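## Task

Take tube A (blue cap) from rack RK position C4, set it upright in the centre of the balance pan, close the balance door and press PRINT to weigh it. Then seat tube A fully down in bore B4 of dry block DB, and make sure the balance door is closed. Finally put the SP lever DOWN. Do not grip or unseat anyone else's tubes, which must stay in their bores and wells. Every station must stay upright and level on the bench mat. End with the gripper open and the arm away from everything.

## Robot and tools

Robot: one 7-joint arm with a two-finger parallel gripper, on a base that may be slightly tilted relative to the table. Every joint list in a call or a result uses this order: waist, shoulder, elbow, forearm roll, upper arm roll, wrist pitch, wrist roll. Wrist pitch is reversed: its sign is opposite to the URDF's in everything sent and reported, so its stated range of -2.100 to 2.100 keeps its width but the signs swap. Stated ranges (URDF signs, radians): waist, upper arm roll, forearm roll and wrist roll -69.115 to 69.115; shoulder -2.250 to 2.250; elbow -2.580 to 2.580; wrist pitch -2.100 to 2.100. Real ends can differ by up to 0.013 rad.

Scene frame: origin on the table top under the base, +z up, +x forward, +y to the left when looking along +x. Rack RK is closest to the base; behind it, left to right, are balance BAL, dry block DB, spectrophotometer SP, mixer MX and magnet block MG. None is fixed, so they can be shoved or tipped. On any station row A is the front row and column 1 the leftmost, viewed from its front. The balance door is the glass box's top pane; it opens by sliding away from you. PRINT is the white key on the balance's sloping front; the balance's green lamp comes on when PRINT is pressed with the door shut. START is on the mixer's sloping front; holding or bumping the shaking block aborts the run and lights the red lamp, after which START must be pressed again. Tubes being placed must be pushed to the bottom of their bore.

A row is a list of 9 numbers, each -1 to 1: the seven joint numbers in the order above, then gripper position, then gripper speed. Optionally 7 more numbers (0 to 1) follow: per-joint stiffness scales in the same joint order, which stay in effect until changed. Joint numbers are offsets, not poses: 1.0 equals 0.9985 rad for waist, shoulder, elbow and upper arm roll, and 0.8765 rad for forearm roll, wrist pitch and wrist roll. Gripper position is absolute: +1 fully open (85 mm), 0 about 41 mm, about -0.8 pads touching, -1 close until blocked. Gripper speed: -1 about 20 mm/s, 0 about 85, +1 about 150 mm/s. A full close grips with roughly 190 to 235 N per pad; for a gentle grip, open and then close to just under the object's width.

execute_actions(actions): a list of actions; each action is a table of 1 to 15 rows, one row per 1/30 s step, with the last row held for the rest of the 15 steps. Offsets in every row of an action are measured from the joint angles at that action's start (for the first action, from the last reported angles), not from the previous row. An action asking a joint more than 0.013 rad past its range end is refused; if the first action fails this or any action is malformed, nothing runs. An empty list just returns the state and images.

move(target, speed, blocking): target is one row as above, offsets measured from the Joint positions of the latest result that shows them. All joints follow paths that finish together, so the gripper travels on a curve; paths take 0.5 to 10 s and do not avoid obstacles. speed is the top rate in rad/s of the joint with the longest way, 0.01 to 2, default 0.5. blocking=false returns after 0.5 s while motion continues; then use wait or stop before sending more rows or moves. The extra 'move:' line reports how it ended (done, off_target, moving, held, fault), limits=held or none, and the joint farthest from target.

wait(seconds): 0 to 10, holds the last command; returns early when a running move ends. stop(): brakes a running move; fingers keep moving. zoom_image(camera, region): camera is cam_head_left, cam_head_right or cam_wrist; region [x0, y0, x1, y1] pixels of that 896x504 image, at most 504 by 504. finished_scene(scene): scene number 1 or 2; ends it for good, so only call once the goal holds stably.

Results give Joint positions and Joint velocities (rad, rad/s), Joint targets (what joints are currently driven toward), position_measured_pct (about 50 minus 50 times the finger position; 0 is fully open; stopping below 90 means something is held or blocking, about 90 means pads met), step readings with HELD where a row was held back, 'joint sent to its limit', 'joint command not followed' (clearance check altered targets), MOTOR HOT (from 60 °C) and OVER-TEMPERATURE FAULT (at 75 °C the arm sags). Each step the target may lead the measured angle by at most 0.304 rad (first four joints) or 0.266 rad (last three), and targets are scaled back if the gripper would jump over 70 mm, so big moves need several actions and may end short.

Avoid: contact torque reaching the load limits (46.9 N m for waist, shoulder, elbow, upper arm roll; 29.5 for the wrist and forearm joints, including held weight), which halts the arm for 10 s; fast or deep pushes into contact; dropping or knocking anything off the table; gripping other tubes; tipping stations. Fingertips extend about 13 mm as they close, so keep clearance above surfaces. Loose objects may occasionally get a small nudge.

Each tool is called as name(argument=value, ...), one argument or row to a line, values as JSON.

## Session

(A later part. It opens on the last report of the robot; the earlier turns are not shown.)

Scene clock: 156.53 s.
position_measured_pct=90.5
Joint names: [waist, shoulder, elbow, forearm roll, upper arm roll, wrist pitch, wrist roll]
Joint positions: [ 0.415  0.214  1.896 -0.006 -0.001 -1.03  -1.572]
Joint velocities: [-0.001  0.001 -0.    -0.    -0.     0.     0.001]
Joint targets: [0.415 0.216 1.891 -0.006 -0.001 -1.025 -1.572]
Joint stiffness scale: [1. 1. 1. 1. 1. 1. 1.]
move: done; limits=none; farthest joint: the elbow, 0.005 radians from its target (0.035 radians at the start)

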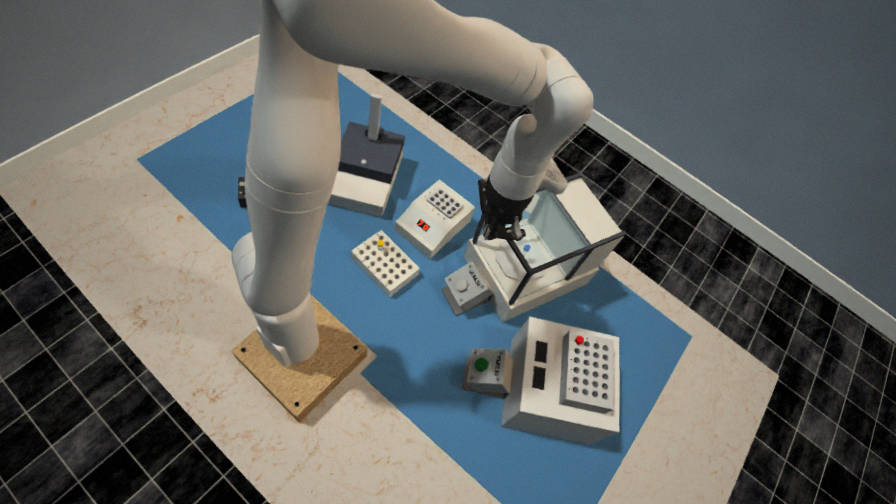

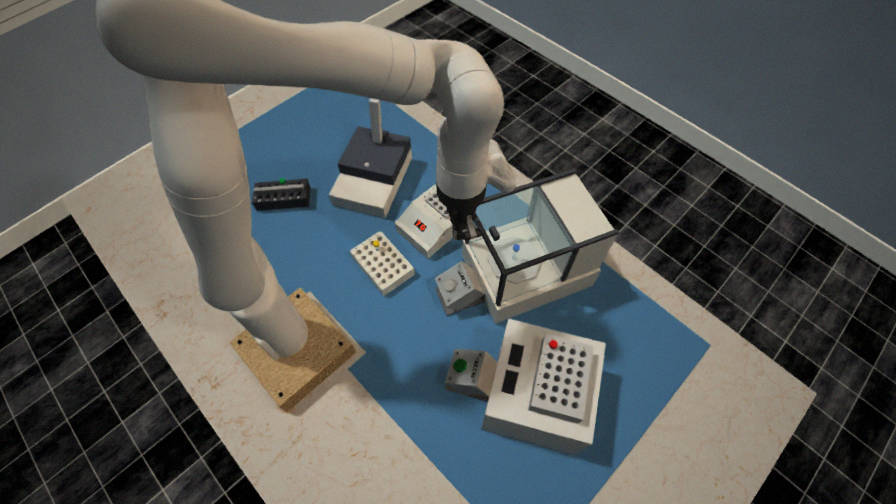

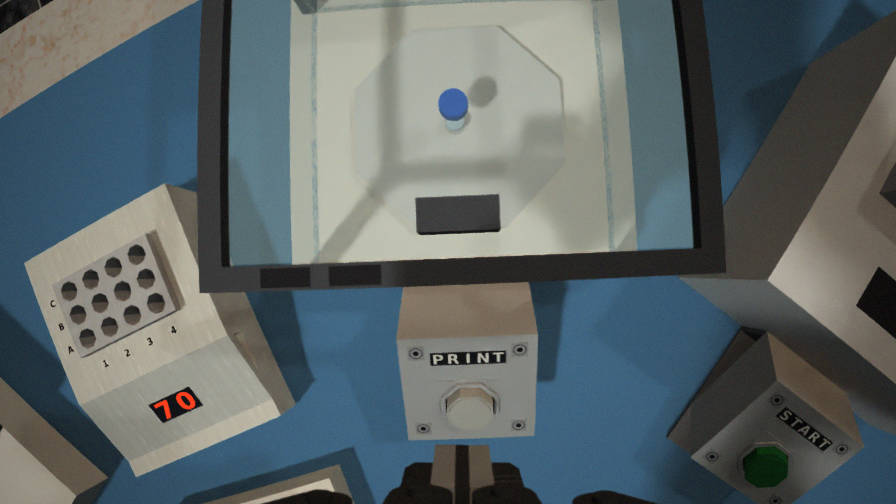

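move(
  target=[0,0,0,0,0,0,-0.88,-0.85,0],
  speed=0.8,
)

move(
  target=[0,0.274,0.24,0,0,0.583,0,-0.85,0],
  speed=0.4,
)

Scene clock: 164.73 s.
position_measured_pct=90.5
Joint names: [waist, shoulder, elbow, forearm roll, upper arm roll, wrist pitch, wrist roll]
Joint positions: [ 0.415  0.214  1.896 -0.006 -0.001 -1.03  -2.334]
Joint velocities: [ 0.    -0.     0.     0.     0.    -0.001 -0.001]
Joint targets: [0.415 0.214 1.896 -0.006 -0.001 -1.030 -2.343]
Joint stiffness scale: [1. 1. 1. 1. 1. 1. 1.]
move: done; limits=none; farthest joint: the wrist roll, 0.009 radians from its target (0.771 radians at the start)

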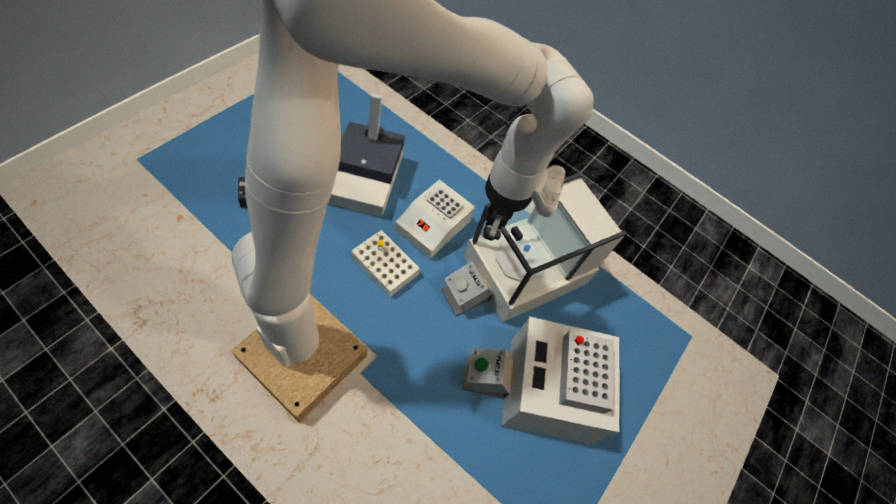

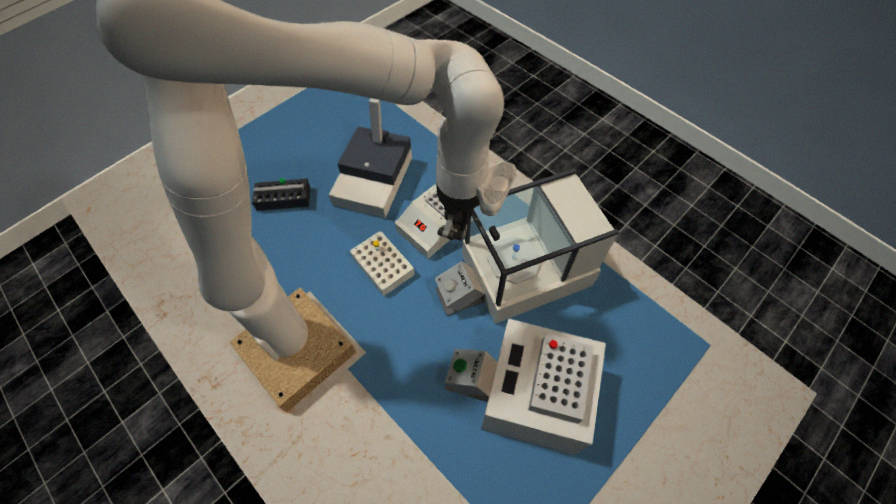

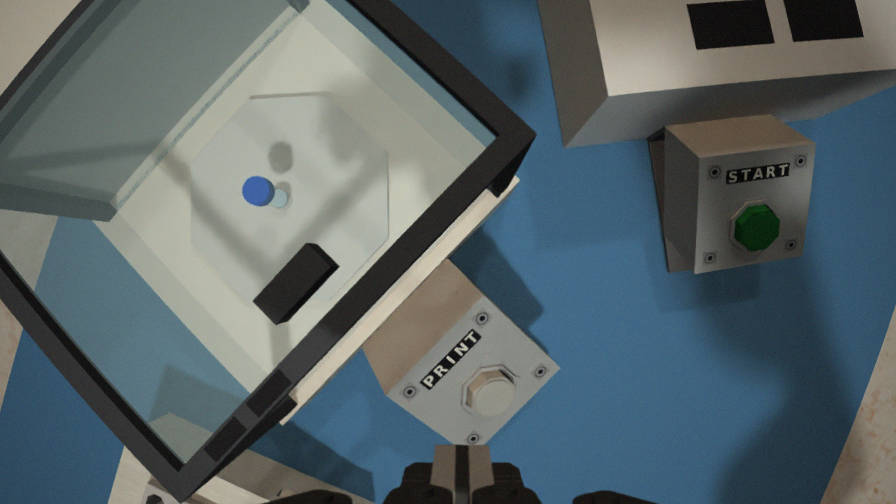

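Scene clock: 176.00 s.
position_measured_pct=90.5
Joint names: [waist, shoulder, elbow, forearm roll, upper arm roll, wrist pitch, wrist roll]
Joint positions: [ 0.415  0.398  2.097 -0.006 -0.002 -0.606 -2.334]
Joint velocities: [ 0.    -0.     0.     0.    -0.001  0.     0.   ]
Joint targets: [0.415 0.405 2.094 -0.006 -0.001 -0.609 -2.334]
Joint stiffness scale: [1. 1. 1. 1. 1. 1. 1.]
TORQUE FAULT: the external load on the shoulder reached its load limit, and the arm stopped for 10 seconds. That time counts as 20 of the actions that you can send in this scene. The arm's remaining commands of this call were not run. The arm holds where it stopped, with its grip as last carried out, and accepts commands again: back off and push less far. The arm stops again, at the same cost, whenever a joint's load reaches its limit.
move: fault; limits=none; farthest joint: the shoulder, 0.090 radians from its target (0.273 radians at the start)

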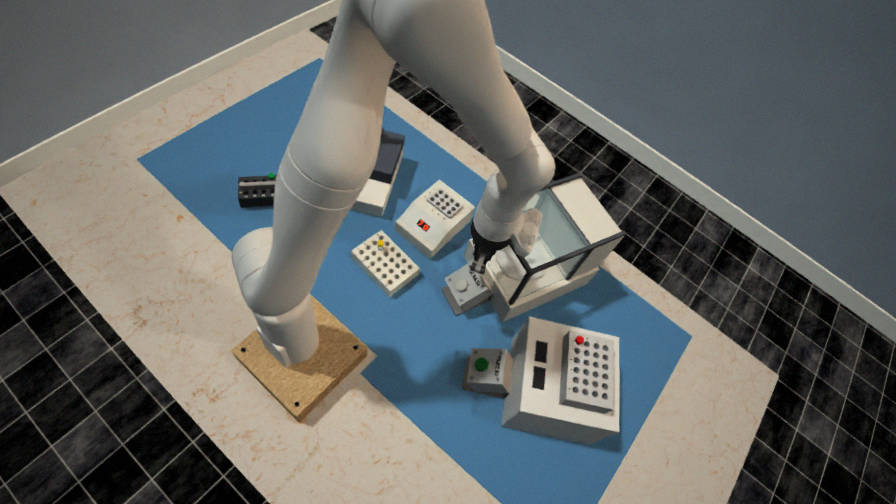

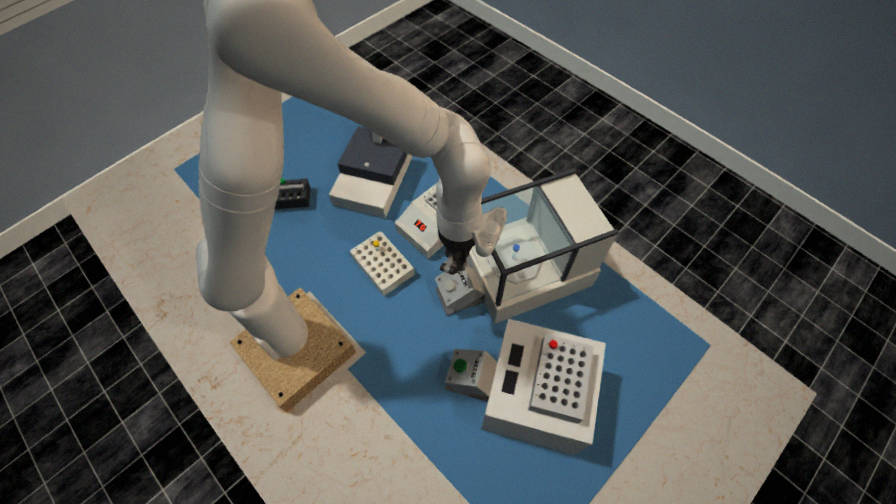

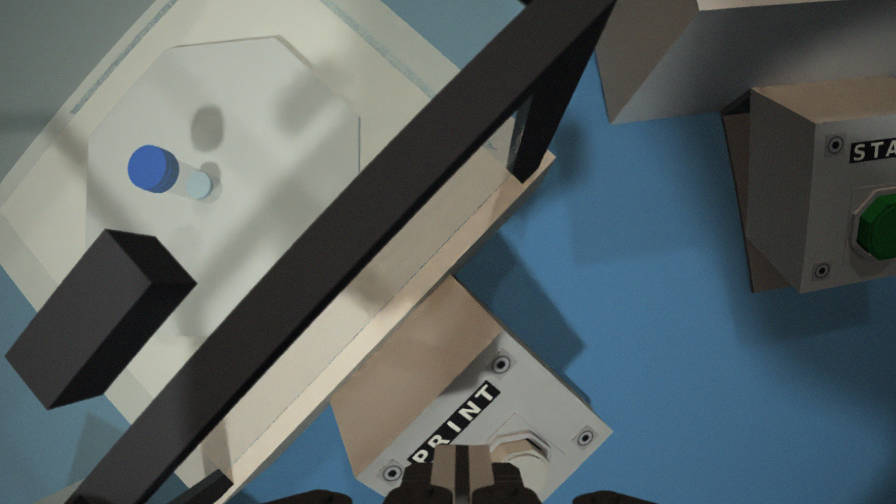

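move(
  target=[0.005,-0.19,0,0,0,-0.26,0,-0.85,0],
  speed=0.3,
)

move(
  target=[0,0,0,0,0,0,-1,-0.85,0],
  speed=1,
)

move(
  target=[0,0,0,0,0,0,-1,-0.85,0],
  speed=1,
)

move(
  target=[0,0,0,0,0,0,-0.74,-0.85,0],
  speed=1,
)

Scene clock: 184.70 s.
position_measured_pct=90.5
Joint names: [waist, shoulder, elbow, forearm roll, upper arm roll, wrist pitch, wrist roll]
Joint positions: [ 0.418  0.21   2.097 -0.006 -0.002 -0.829 -2.334]
Joint velocities: [-0.001 -0.002  0.     0.     0.001  0.001 -0.001]
Joint targets: [0.420 0.208 2.097 -0.006 -0.002 -0.834 -2.334]
Joint stiffness scale: [1. 1. 1. 1. 1. 1. 1.]
move: done; limits=none; farthest joint: the wrist pitch, 0.005 radians from its target (0.228 radians at the start)

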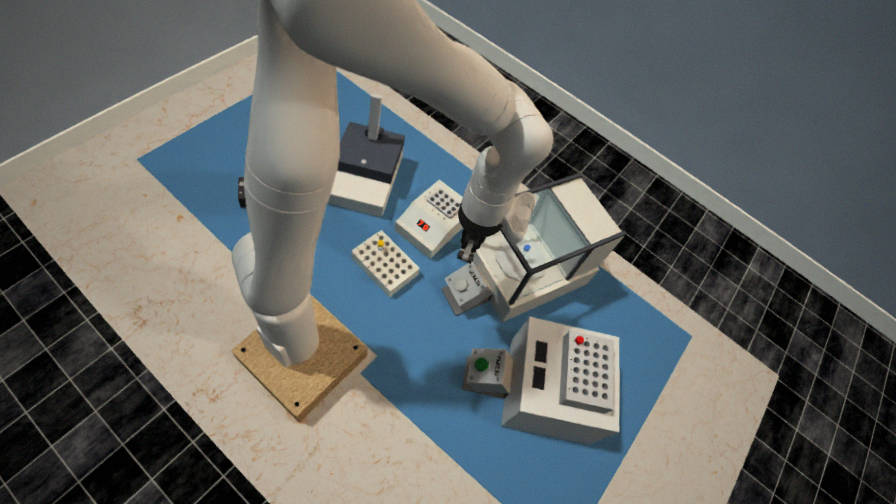

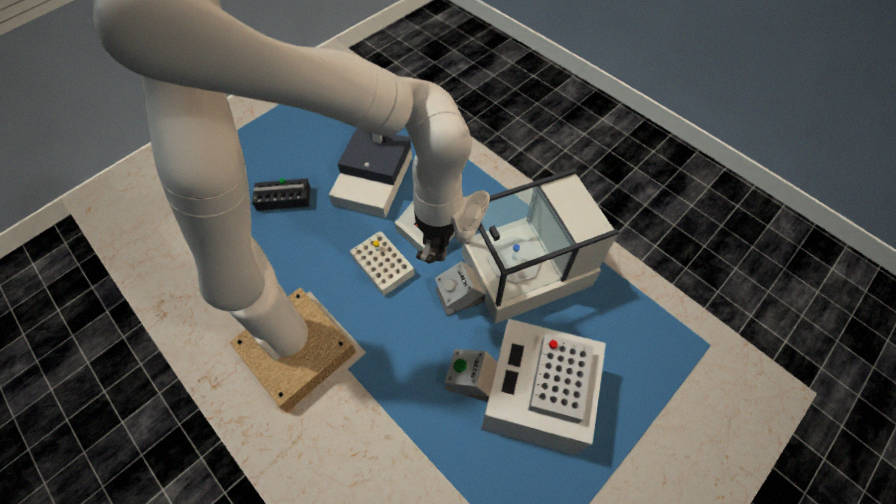

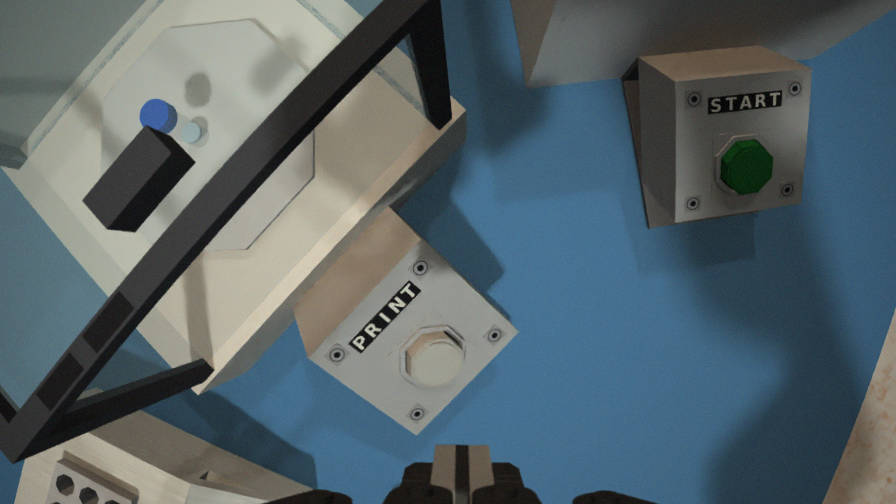

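Scene clock: 186.13 s.
position_measured_pct=90.5
Joint names: [waist, shoulder, elbow, forearm roll, upper arm roll, wrist pitch, wrist roll]
Joint positions: [ 0.418  0.21   2.097 -0.006 -0.002 -0.829 -3.201]
Joint velocities: [ 0.    -0.001  0.    -0.     0.001  0.     0.   ]
Joint targets: [0.418 0.210 2.097 -0.006 -0.002 -0.829 -3.210]
Joint stiffness scale: [1. 1. 1. 1. 1. 1. 1.]
move: done; limits=none; farthest joint: the wrist roll, 0.010 radians from its target (0.877 radians at the start)

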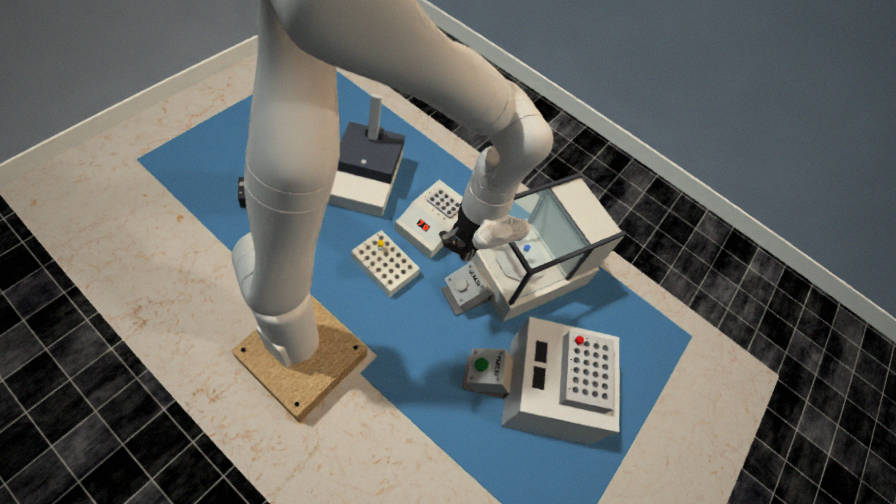

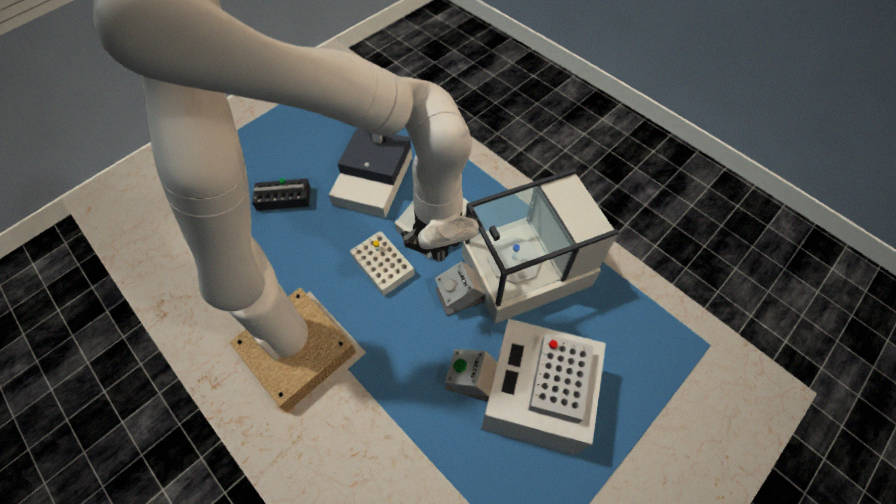

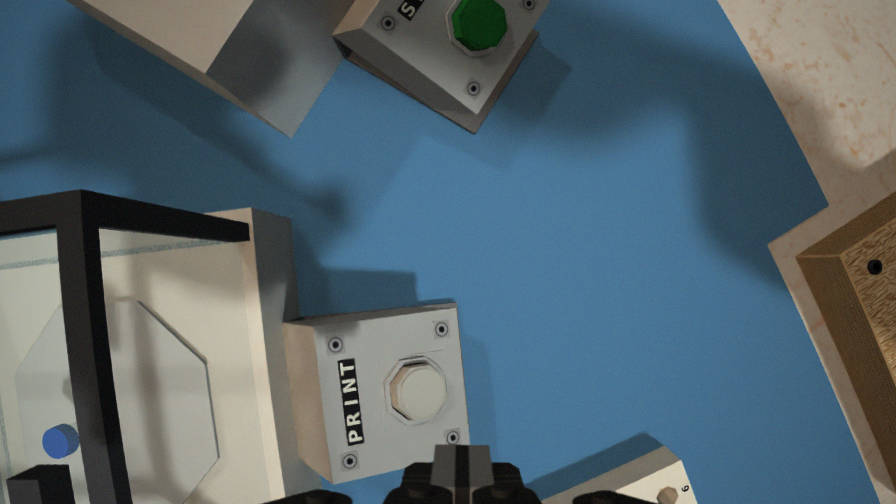

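Scene clock: 187.57 s.
position_measured_pct=90.5
Joint names: [waist, shoulder, elbow, forearm roll, upper arm roll, wrist pitch, wrist roll]
Joint positions: [ 0.418  0.21   2.097 -0.006 -0.002 -0.829 -4.068]
Joint velocities: [-0.002  0.     0.     0.    -0.     0.     0.   ]
Joint targets: [0.418 0.210 2.097 -0.006 -0.002 -0.829 -4.077]
Joint stiffness scale: [1. 1. 1. 1. 1. 1. 1.]
move: done; limits=none; farthest joint: the wrist roll, 0.010 radians from its target (0.877 radians at the start)

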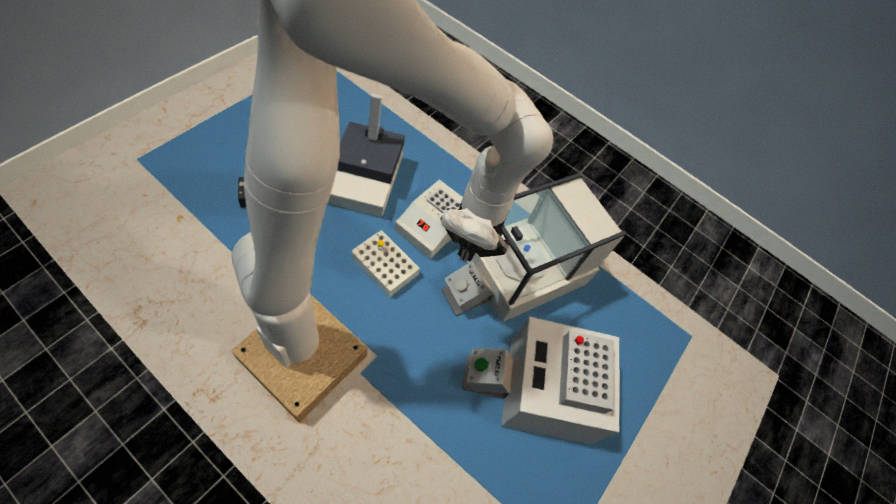

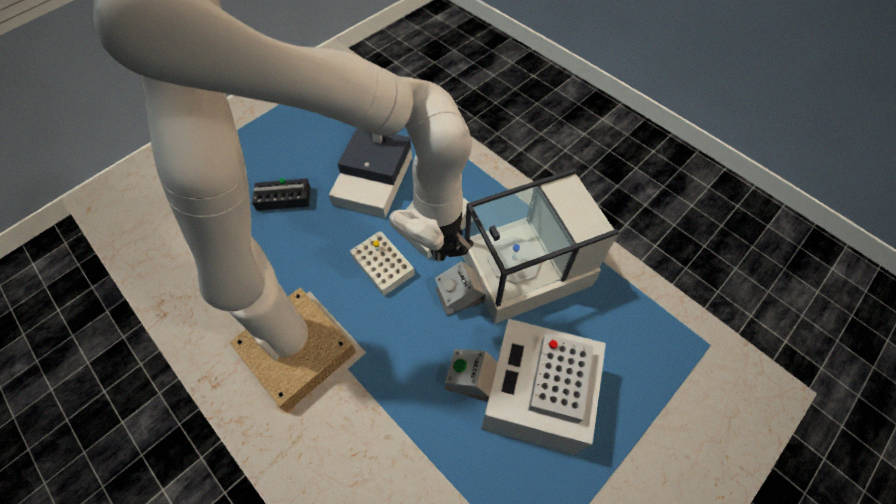

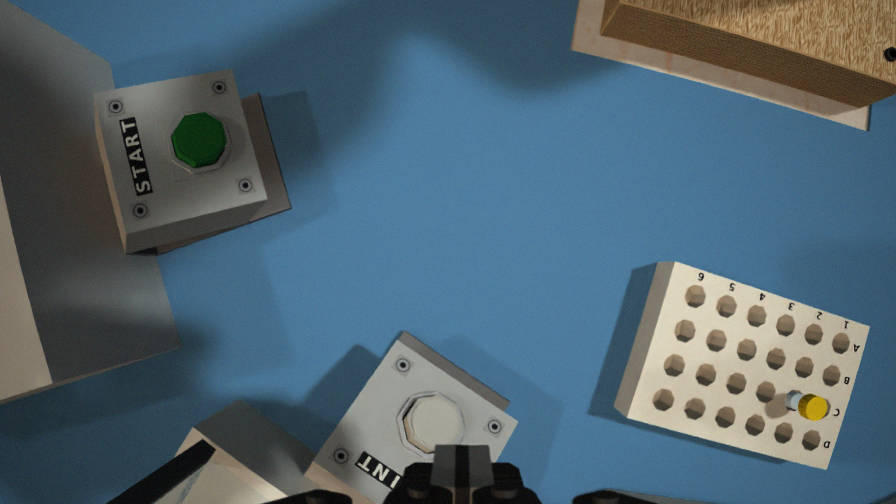

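Scene clock: 188.77 s.
position_measured_pct=90.5
Joint names: [waist, shoulder, elbow, forearm roll, upper arm roll, wrist pitch, wrist roll]
Joint positions: [ 0.418  0.21   2.097 -0.006 -0.002 -0.829 -4.707]
Joint velocities: [-0.001  0.     0.     0.    -0.     0.001 -0.001]
Joint targets: [0.418 0.210 2.097 -0.006 -0.002 -0.829 -4.717]
Joint stiffness scale: [1. 1. 1. 1. 1. 1. 1.]
move: done; limits=none; farthest joint: the wrist roll, 0.009 radians from its target (0.649 radians at the start)

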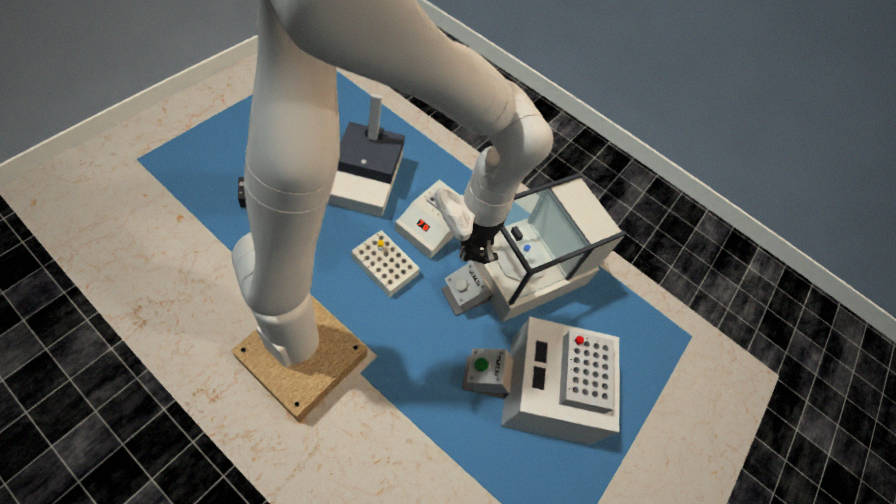

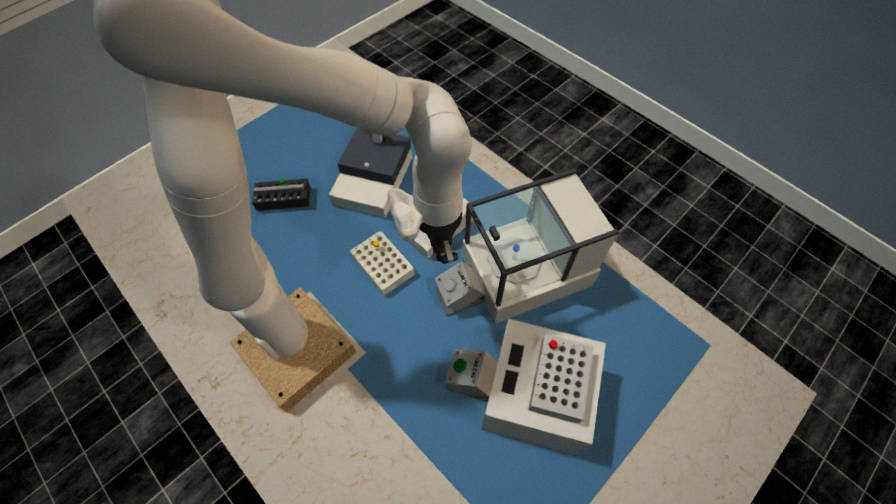

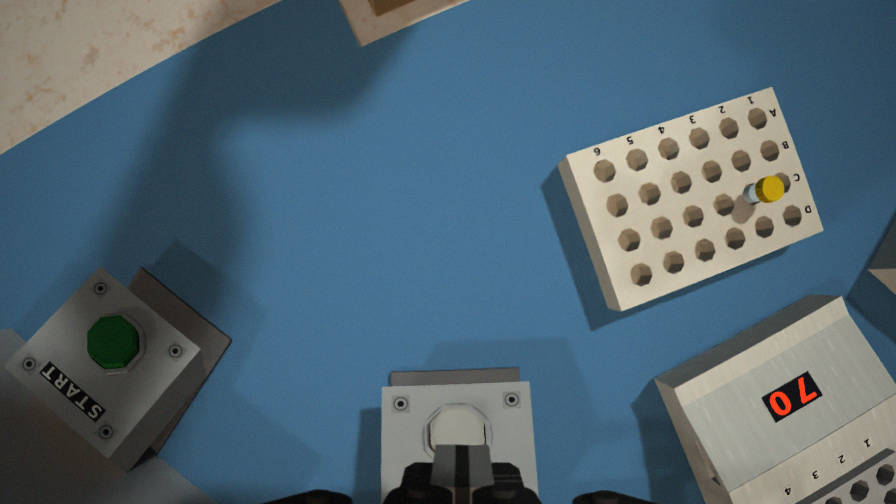

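move(
  target=[0,0.252,0.098,0,0,0.425,0,-0.85,0],
  speed=0.2,
)

Scene clock: 197.03 s.
position_measured_pct=90.5
Joint names: [waist, shoulder, elbow, forearm roll, upper arm roll, wrist pitch, wrist roll]
Joint positions: [ 0.418  0.459  2.19  -0.006 -0.002 -0.462 -4.707]
Joint velocities: [ 0.     0.003  0.001 -0.001  0.    -0.     0.   ]
Joint targets: [0.418 0.462 2.194 -0.006 -0.002 -0.457 -4.707]
Joint stiffness scale: [1. 1. 1. 1. 1. 1. 1.]
move: done; limits=none; farthest joint: the elbow, 0.005 radians from its target (0.098 radians at the start)

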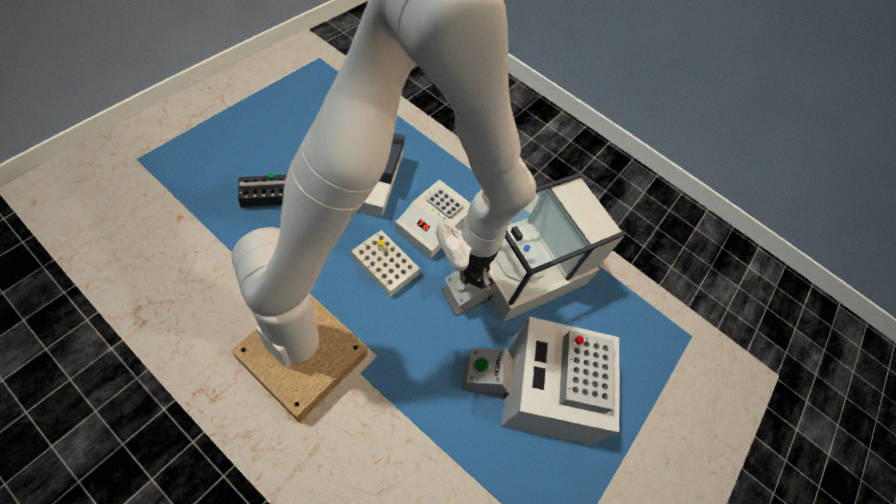

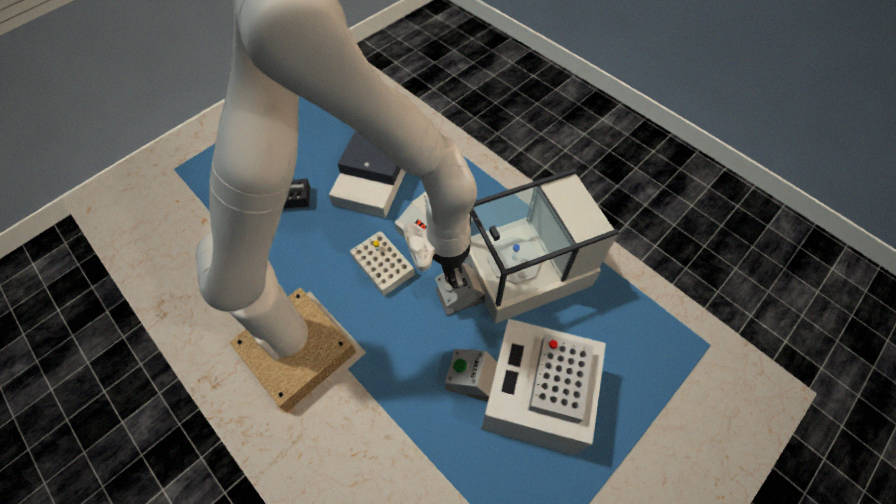

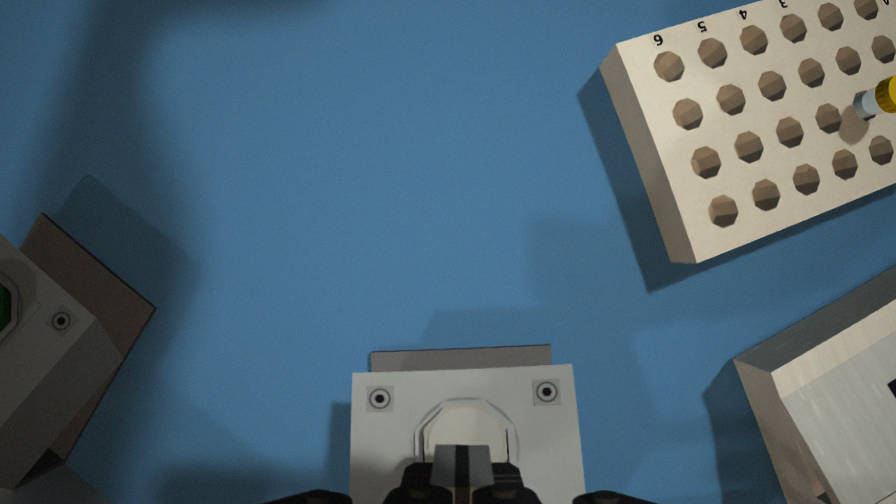

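move(
  target=[0,0.072,0.022,0,0,0.08,0,-0.85,0],
  speed=0.05,
)

zoom_image(
  camera="cam_head_right",
  region=[400,160,640,340],
)

Scene clock: 202.87 s.
position_measured_pct=90.5
Joint names: [waist, shoulder, elbow, forearm roll, upper arm roll, wrist pitch, wrist roll]
Joint positions: [ 0.418  0.525  2.206 -0.006 -0.002 -0.398 -4.707]
Joint velocities: [ 0.001  0.002 -0.    -0.     0.     0.    -0.001]
Joint targets: [0.418 0.531 2.211 -0.006 -0.002 -0.392 -4.707]
Joint stiffness scale: [1. 1. 1. 1. 1. 1. 1.]
move: done; limits=none; farthest joint: the elbow, 0.006 radians from its target (0.022 radians at the start)

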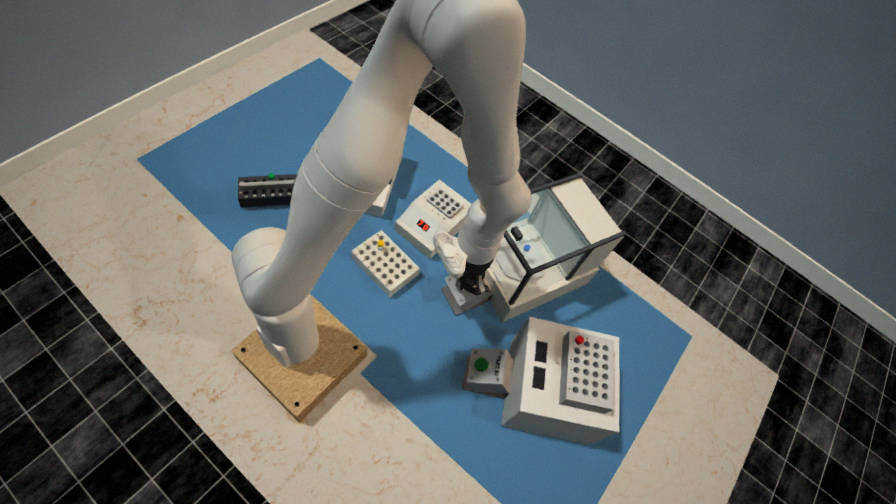

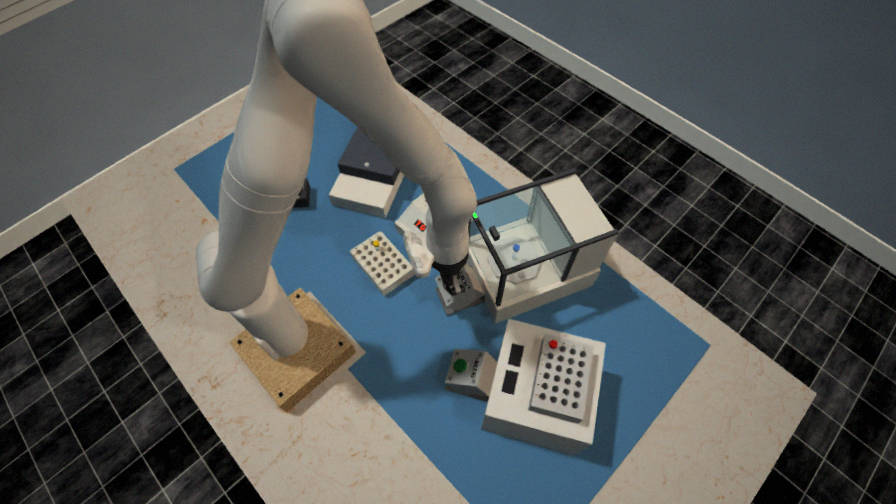

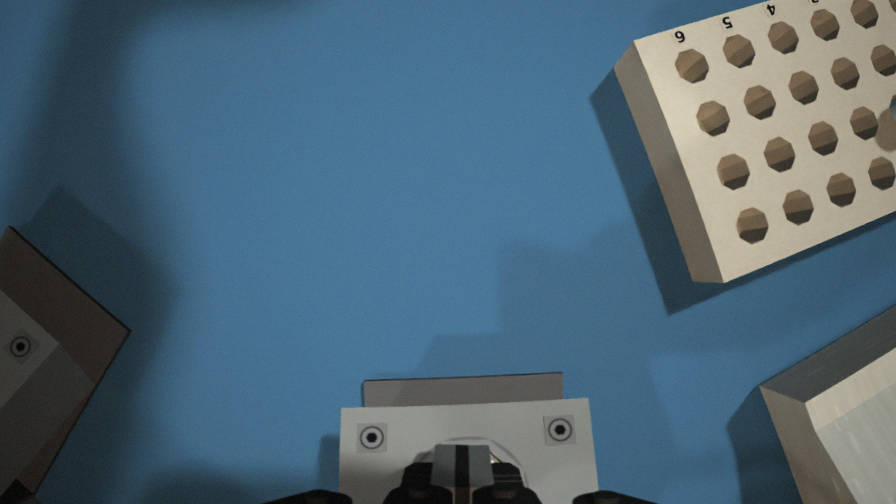

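Region (400, 160, 640, 340) of cam_head_right's 896x504 image, scaled by 2.100, with more detail than that image has; it fills the top 378 rows of this view, and the rest is white.

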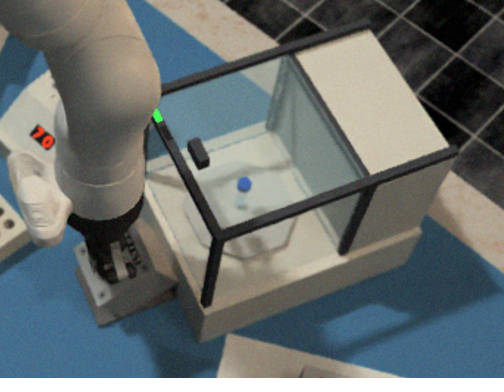

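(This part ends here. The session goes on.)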